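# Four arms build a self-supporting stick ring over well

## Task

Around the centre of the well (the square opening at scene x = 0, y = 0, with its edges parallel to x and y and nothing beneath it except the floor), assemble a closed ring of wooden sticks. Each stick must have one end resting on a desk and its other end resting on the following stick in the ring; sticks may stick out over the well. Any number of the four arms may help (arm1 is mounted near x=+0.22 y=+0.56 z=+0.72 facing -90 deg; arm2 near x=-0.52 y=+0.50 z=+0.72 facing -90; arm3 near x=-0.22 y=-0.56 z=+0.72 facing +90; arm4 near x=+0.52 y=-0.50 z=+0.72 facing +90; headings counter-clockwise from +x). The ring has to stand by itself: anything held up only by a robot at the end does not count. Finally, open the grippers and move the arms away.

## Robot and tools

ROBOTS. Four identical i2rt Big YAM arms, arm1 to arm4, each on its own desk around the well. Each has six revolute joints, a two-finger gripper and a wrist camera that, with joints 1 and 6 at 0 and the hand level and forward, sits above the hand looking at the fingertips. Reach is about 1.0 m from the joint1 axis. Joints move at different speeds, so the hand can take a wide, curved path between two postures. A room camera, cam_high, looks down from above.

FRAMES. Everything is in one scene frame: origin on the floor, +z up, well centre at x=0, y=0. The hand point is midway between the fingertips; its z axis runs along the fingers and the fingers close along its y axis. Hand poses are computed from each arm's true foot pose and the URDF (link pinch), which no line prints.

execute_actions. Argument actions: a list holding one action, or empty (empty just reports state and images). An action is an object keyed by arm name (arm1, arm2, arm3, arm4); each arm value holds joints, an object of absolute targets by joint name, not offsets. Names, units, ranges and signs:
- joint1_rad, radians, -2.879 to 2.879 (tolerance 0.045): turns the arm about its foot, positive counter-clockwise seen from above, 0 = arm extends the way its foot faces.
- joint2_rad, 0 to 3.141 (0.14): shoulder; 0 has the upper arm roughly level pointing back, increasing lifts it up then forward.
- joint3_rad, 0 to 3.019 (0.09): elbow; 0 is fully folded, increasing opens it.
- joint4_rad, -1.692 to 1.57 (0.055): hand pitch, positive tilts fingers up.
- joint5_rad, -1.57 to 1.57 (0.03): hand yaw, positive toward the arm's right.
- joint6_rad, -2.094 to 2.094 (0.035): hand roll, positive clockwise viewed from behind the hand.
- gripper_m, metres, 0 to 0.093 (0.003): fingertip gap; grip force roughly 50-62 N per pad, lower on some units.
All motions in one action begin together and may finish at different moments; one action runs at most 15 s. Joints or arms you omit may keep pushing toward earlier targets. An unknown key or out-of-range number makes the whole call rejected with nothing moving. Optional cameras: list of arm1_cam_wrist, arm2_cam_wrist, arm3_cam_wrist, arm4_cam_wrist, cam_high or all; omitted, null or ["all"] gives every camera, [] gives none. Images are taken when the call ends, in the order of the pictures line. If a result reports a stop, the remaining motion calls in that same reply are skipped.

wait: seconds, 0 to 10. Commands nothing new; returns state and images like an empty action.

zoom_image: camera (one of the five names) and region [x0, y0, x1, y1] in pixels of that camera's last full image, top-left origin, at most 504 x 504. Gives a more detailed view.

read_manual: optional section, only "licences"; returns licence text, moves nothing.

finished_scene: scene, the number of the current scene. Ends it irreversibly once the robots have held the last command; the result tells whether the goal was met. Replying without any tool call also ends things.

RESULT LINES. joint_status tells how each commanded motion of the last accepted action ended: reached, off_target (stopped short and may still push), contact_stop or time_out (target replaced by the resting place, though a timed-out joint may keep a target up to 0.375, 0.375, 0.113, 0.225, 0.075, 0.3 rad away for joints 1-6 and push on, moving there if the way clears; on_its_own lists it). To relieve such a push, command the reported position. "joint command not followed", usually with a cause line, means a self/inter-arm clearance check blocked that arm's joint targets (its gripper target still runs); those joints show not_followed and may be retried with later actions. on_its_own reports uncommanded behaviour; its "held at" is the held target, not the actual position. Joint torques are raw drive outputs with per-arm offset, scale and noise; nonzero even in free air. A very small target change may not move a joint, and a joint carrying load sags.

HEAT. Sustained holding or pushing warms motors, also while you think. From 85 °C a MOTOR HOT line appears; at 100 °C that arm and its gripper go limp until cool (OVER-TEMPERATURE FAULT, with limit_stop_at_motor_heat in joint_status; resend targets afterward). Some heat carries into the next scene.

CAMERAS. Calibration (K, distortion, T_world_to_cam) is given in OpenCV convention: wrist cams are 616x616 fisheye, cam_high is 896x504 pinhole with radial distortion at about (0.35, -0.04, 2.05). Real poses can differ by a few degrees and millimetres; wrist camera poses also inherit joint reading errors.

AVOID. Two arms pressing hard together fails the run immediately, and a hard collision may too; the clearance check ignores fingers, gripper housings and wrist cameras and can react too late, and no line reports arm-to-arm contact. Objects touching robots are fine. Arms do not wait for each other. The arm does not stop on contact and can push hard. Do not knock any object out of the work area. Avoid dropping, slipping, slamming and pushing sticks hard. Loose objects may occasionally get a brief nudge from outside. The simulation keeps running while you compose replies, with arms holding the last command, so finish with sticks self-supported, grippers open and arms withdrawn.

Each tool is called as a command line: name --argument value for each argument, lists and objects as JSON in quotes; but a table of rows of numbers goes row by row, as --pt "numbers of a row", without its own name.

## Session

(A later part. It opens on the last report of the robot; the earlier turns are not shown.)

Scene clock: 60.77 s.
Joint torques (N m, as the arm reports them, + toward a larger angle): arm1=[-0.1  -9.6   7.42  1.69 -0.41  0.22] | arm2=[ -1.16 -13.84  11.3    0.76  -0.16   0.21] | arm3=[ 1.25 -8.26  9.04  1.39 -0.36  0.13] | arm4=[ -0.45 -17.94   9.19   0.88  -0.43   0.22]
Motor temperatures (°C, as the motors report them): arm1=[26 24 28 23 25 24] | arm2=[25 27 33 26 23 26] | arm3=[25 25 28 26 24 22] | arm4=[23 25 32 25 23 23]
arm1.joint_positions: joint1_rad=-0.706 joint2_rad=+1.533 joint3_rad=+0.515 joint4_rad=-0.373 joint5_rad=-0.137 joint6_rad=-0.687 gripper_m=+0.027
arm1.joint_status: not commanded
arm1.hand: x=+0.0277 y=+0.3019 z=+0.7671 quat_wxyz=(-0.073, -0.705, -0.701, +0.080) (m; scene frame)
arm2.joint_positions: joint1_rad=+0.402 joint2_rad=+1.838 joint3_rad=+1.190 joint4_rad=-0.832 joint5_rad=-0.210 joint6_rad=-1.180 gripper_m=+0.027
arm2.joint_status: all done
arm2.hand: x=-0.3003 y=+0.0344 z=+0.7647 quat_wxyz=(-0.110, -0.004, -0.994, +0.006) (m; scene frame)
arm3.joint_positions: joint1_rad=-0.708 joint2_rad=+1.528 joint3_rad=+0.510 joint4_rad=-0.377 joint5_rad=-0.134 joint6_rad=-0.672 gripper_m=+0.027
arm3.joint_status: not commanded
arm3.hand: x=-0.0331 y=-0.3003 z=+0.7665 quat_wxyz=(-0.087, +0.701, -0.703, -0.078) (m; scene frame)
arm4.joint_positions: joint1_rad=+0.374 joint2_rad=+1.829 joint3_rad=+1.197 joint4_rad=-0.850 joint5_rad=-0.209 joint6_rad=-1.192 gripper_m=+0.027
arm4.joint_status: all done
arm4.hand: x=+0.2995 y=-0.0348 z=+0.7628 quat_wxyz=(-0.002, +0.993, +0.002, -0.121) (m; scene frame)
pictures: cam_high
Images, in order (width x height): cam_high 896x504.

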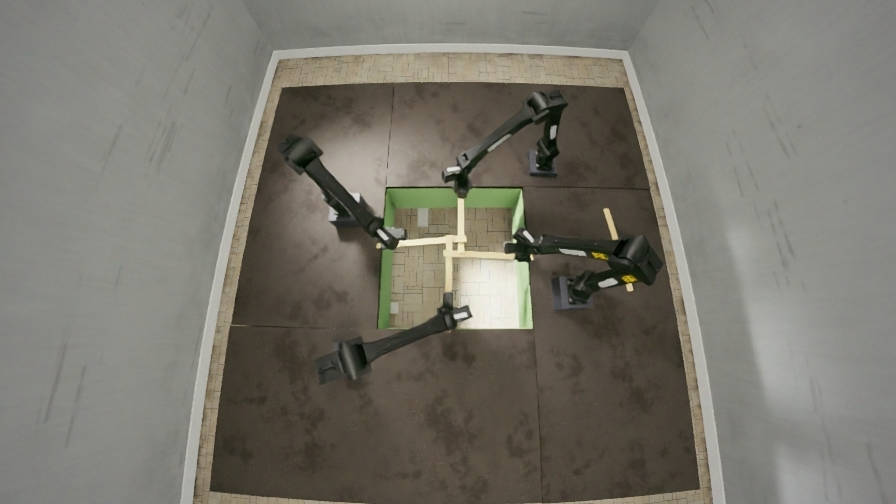

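zoom_image --camera "cam_high" --region '[430,225,480,270]'

Region (430, 225, 480, 270) of cam_high's 896x504 image, scaled by 10.080, with more detail than that image has; it fills the top 454 rows of this view, and the rest is white.

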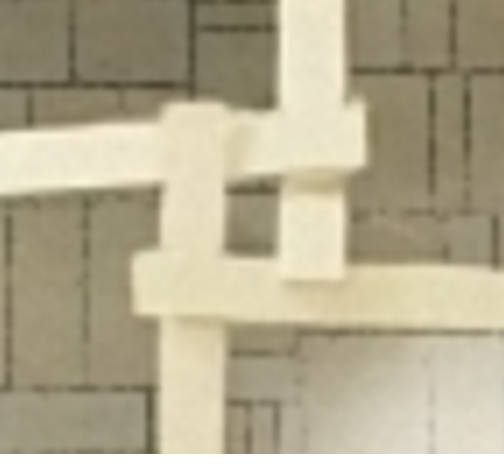

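execute_actions --actions '[{"arm2":{"joints":{"joint1_rad":0.445,"joint6_rad":-1.1}}}]' --cameras '[]'

execute_actions --actions '[{"arm1":{"joints":{"joint2_rad":1.56}},"arm3":{"joints":{"joint2_rad":1.56}},"arm2":{"joints":{"joint2_rad":1.832,"joint5_rad":-0.19}},"arm4":{"joints":{"joint2_rad":1.836,"joint5_rad":-0.18}}}]' --cameras '["cam_high"]'

zoom_image --camera "cam_high" --region '[410,205,500,290]'

Scene clock: 64.77 s.
Joint torques (N m, as the arm reports them, + toward a larger angle): arm1=[ 0.38 -9.56  7.39  1.67 -0.42  0.21] | arm2=[ -0.53 -13.65  11.33   0.78  -0.16   0.22] | arm3=[ 1.26 -8.25  9.05  1.4  -0.36  0.13] | arm4=[ -0.22 -18.03   9.2    0.84  -0.43   0.2 ]
Motor temperatures (°C, as the motors report them): arm1=[26 24 28 23 25 24] | arm2=[25 28 33 26 23 26] | arm3=[25 25 28 26 24 22] | arm4=[23 25 32 25 23 23]
arm1.joint_positions: joint1_rad=-0.706 joint2_rad=+1.533 joint3_rad=+0.515 joint4_rad=-0.373 joint5_rad=-0.137 joint6_rad=-0.687 gripper_m=+0.027
arm1.joint_status: not commanded
arm1.hand: x=+0.0277 y=+0.3019 z=+0.7671 quat_wxyz=(-0.073, -0.705, -0.701, +0.080) (m; scene frame)
arm2.joint_positions: joint1_rad=+0.443 joint2_rad=+1.838 joint3_rad=+1.190 joint4_rad=-0.832 joint5_rad=-0.210 joint6_rad=-1.123 gripper_m=+0.027
arm2.joint_status: all done
arm2.hand: x=-0.2815 y=+0.0437 z=+0.7649 quat_wxyz=(-0.110, -0.012, -0.994, +0.001) (m; scene frame)
arm3.joint_positions: joint1_rad=-0.708 joint2_rad=+1.528 joint3_rad=+0.510 joint4_rad=-0.377 joint5_rad=-0.134 joint6_rad=-0.672 gripper_m=+0.027
arm3.joint_status: not commanded
arm3.hand: x=-0.0331 y=-0.3003 z=+0.7665 quat_wxyz=(-0.087, +0.701, -0.703, -0.078) (m; scene frame)
arm4.joint_positions: joint1_rad=+0.374 joint2_rad=+1.829 joint3_rad=+1.197 joint4_rad=-0.850 joint5_rad=-0.209 joint6_rad=-1.190 gripper_m=+0.027
arm4.joint_status: not commanded
arm4.hand: x=+0.2995 y=-0.0348 z=+0.7628 quat_wxyz=(-0.002, +0.993, +0.001, -0.121) (m; scene frame)
pictures: none
No camera images: the call's "cameras" was empty. Leave "cameras" out to get every camera's image.

Scene clock: 65.40 s.
Joint torques (N m, as the arm reports them, + toward a larger angle): arm1=[ 0.5  -7.69  7.39  1.45 -0.41  0.2 ] | arm2=[ -0.88 -12.98  11.31   0.74   0.04   0.21] | arm3=[ 1.28 -7.54  8.75  1.34 -0.36  0.13] | arm4=[ -0.48 -16.23   9.2    0.83  -0.33   0.17]
Motor temperatures (°C, as the motors report them): arm1=[26 24 28 23 25 24] | arm2=[25 28 33 26 23 26] | arm3=[25 25 28 26 24 22] | arm4=[23 26 32 25 23 23]
arm1.joint_positions: joint1_rad=-0.706 joint2_rad=+1.546 joint3_rad=+0.515 joint4_rad=-0.373 joint5_rad=-0.137 joint6_rad=-0.687 gripper_m=+0.027
arm1.joint_status: all done
arm1.hand: x=+0.0293 y=+0.3038 z=+0.7632 quat_wxyz=(-0.073, -0.705, -0.701, +0.074) (m; scene frame)
arm2.joint_positions: joint1_rad=+0.443 joint2_rad=+1.838 joint3_rad=+1.190 joint4_rad=-0.832 joint5_rad=-0.193 joint6_rad=-1.120 gripper_m=+0.027
arm2.joint_status: all done
arm2.hand: x=-0.2839 y=+0.0426 z=+0.7643 quat_wxyz=(-0.103, -0.014, -0.995, +0.004) (m; scene frame)
arm3.joint_positions: joint1_rad=-0.708 joint2_rad=+1.559 joint3_rad=+0.510 joint4_rad=-0.377 joint5_rad=-0.134 joint6_rad=-0.672 gripper_m=+0.027
arm3.joint_status: all done
arm3.hand: x=-0.0367 y=-0.3046 z=+0.7577 quat_wxyz=(-0.072, +0.701, -0.705, -0.077) (m; scene frame)
arm4.joint_positions: joint1_rad=+0.374 joint2_rad=+1.829 joint3_rad=+1.197 joint4_rad=-0.850 joint5_rad=-0.181 joint6_rad=-1.187 gripper_m=+0.027
arm4.joint_status: all done
arm4.hand: x=+0.3039 y=-0.0330 z=+0.7618 quat_wxyz=(-0.007, +0.994, -0.001, -0.107) (m; scene frame)
pictures: cam_high
Images, in order (width x height): cam_high 896x504.

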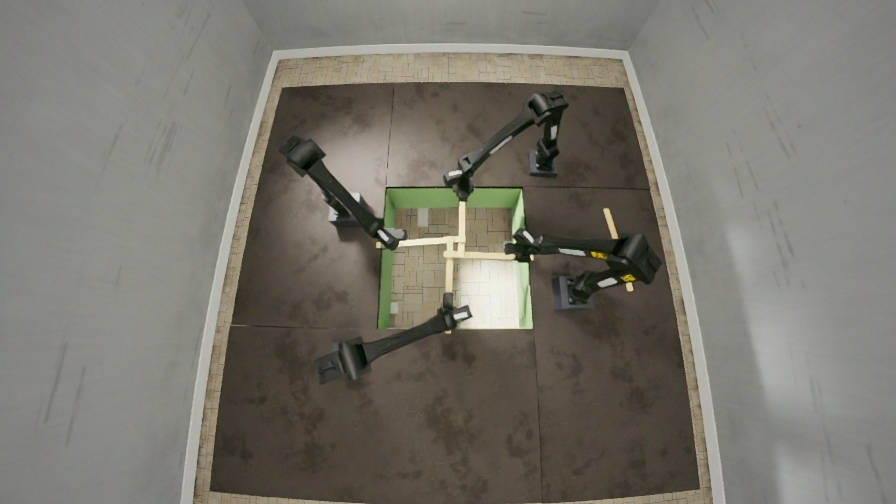

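Region (410, 205, 500, 290) of cam_high's 896x504 image, scaled by 5.600, with more detail than that image has.

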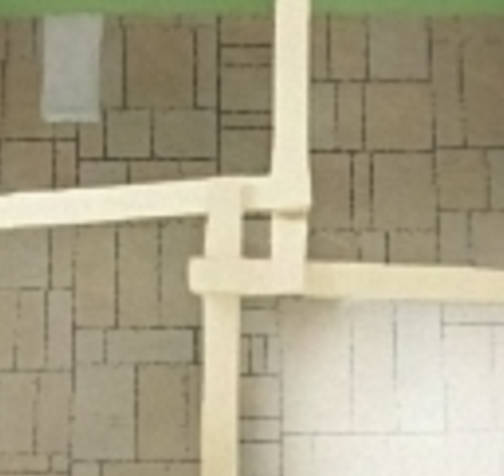

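Release slightly (fingers guide).

execute_actions --actions '[{"arm1":{"joints":{"gripper_m":0.034}},"arm2":{"joints":{"gripper_m":0.034}},"arm3":{"joints":{"gripper_m":0.034}},"arm4":{"joints":{"gripper_m":0.034}}}]' --cameras '[]'

execute_actions --actions '[{"arm1":{"joints":{"gripper_m":0.08,"joint2_rad":1.0}},"arm2":{"joints":{"gripper_m":0.08,"joint2_rad":1.3}},"arm3":{"joints":{"gripper_m":0.08,"joint2_rad":1.0}},"arm4":{"joints":{"gripper_m":0.08,"joint2_rad":1.3}}}]' --cameras '["cam_high"]'

finished_scene --scene 1

Scene clock: 68.83 s.
Joint torques (N m, as the arm reports them, + toward a larger angle): arm1=[ 0.43 -8.07  7.39  1.68 -0.37  0.22] | arm2=[ -0.92 -13.14  11.41   0.74   0.     0.11] | arm3=[ 1.28 -7.56  8.73  1.28 -0.31  0.12] | arm4=[ -0.4  -16.86   9.16   0.89  -0.33   0.16]
Motor temperatures (°C, as the motors report them): arm1=[26 24 28 23 25 24] | arm2=[25 28 34 26 23 26] | arm3=[25 25 29 26 24 22] | arm4=[23 26 32 25 23 23]
arm1.joint_positions: joint1_rad=-0.706 joint2_rad=+1.546 joint3_rad=+0.515 joint4_rad=-0.373 joint5_rad=-0.137 joint6_rad=-0.687 gripper_m=+0.034
arm1.joint_status: all done
arm1.hand: x=+0.0294 y=+0.3037 z=+0.7633 quat_wxyz=(-0.073, -0.705, -0.701, +0.073) (m; scene frame)
arm2.joint_positions: joint1_rad=+0.443 joint2_rad=+1.838 joint3_rad=+1.190 joint4_rad=-0.832 joint5_rad=-0.192 joint6_rad=-1.114 gripper_m=+0.034
arm2.joint_status: all done
arm2.hand: x=-0.2841 y=+0.0425 z=+0.7643 quat_wxyz=(-0.102, -0.017, -0.995, +0.004) (m; scene frame)
arm3.joint_positions: joint1_rad=-0.708 joint2_rad=+1.559 joint3_rad=+0.510 joint4_rad=-0.376 joint5_rad=-0.135 joint6_rad=-0.672 gripper_m=+0.034
arm3.joint_status: all done
arm3.hand: x=-0.0367 y=-0.3042 z=+0.7577 quat_wxyz=(-0.073, +0.701, -0.705, -0.077) (m; scene frame)
arm4.joint_positions: joint1_rad=+0.374 joint2_rad=+1.829 joint3_rad=+1.197 joint4_rad=-0.850 joint5_rad=-0.181 joint6_rad=-1.182 gripper_m=+0.034
arm4.joint_status: all done
arm4.hand: x=+0.3039 y=-0.0330 z=+0.7618 quat_wxyz=(-0.007, +0.994, -0.003, -0.107) (m; scene frame)
pictures: none
No camera images: the call's "cameras" was empty. Leave "cameras" out to get every camera's image.

Scene clock: 70.27 s.
Joint torques (N m, as the arm reports them, + toward a larger angle): arm1=[ 0.94 -5.82 11.38  2.51 -0.34  0.22] | arm2=[-0.9  -7.72 13.48  1.59 -0.01  0.16] | arm3=[ 1.24 -3.6  13.16  2.1  -0.27  0.16] | arm4=[ -0.49 -10.6   10.6    1.86  -0.3    0.19]
Motor temperatures (°C, as the motors report them): arm1=[26 24 28 23 25 24] | arm2=[25 28 34 26 23 26] | arm3=[25 25 29 26 24 22] | arm4=[23 26 33 25 23 23]
arm1.joint_positions: joint1_rad=-0.706 joint2_rad=+1.002 joint3_rad=+0.515 joint4_rad=-0.373 joint5_rad=-0.138 joint6_rad=-0.687 gripper_m=+0.080
arm1.joint_status: all done
arm1.hand: x=-0.0061 y=+0.2604 z=+0.9426 quat_wxyz=(-0.093, -0.651, -0.674, +0.337) (m; scene frame)
arm2.joint_positions: joint1_rad=+0.443 joint2_rad=+1.300 joint3_rad=+1.198 joint4_rad=-0.832 joint5_rad=-0.192 joint6_rad=-1.113 gripper_m=+0.080
arm2.joint_status: all done
arm2.hand: x=-0.2835 y=+0.0473 z=+1.0381 quat_wxyz=(-0.210, +0.010, -0.946, +0.247) (m; scene frame)
arm3.joint_positions: joint1_rad=-0.708 joint2_rad=+0.996 joint3_rad=+0.510 joint4_rad=-0.375 joint5_rad=-0.136 joint6_rad=-0.672 gripper_m=+0.080
arm3.joint_status: all done
arm3.hand: x=-0.0007 y=-0.2614 z=+0.9430 quat_wxyz=(-0.345, +0.671, -0.648, -0.102) (m; scene frame)
arm4.joint_positions: joint1_rad=+0.374 joint2_rad=+1.288 joint3_rad=+1.207 joint4_rad=-0.850 joint5_rad=-0.181 joint6_rad=-1.181 gripper_m=+0.080
arm4.joint_status: all done
arm4.hand: x=+0.3104 y=-0.0388 z=+1.0374 quat_wxyz=(-0.258, +0.944, +0.019, -0.203) (m; scene frame)
pictures: cam_high
Images, in order (width x height): cam_high 896x504.

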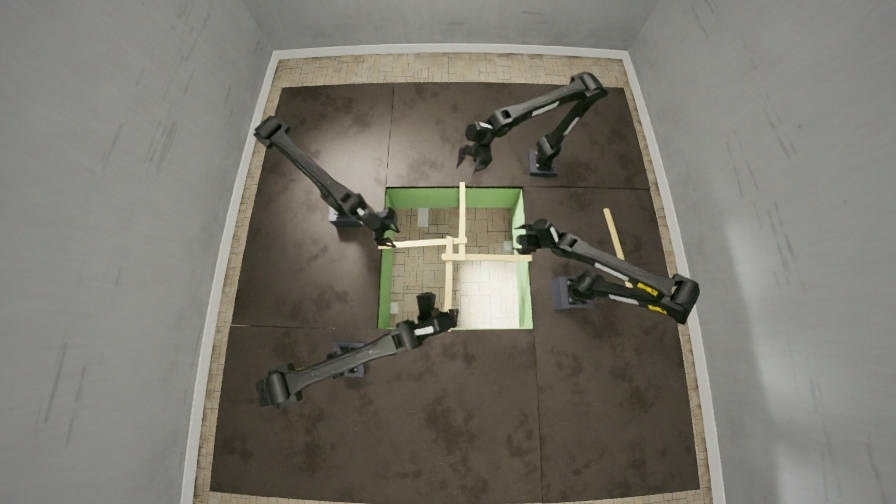

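The scene is finished: the task was done.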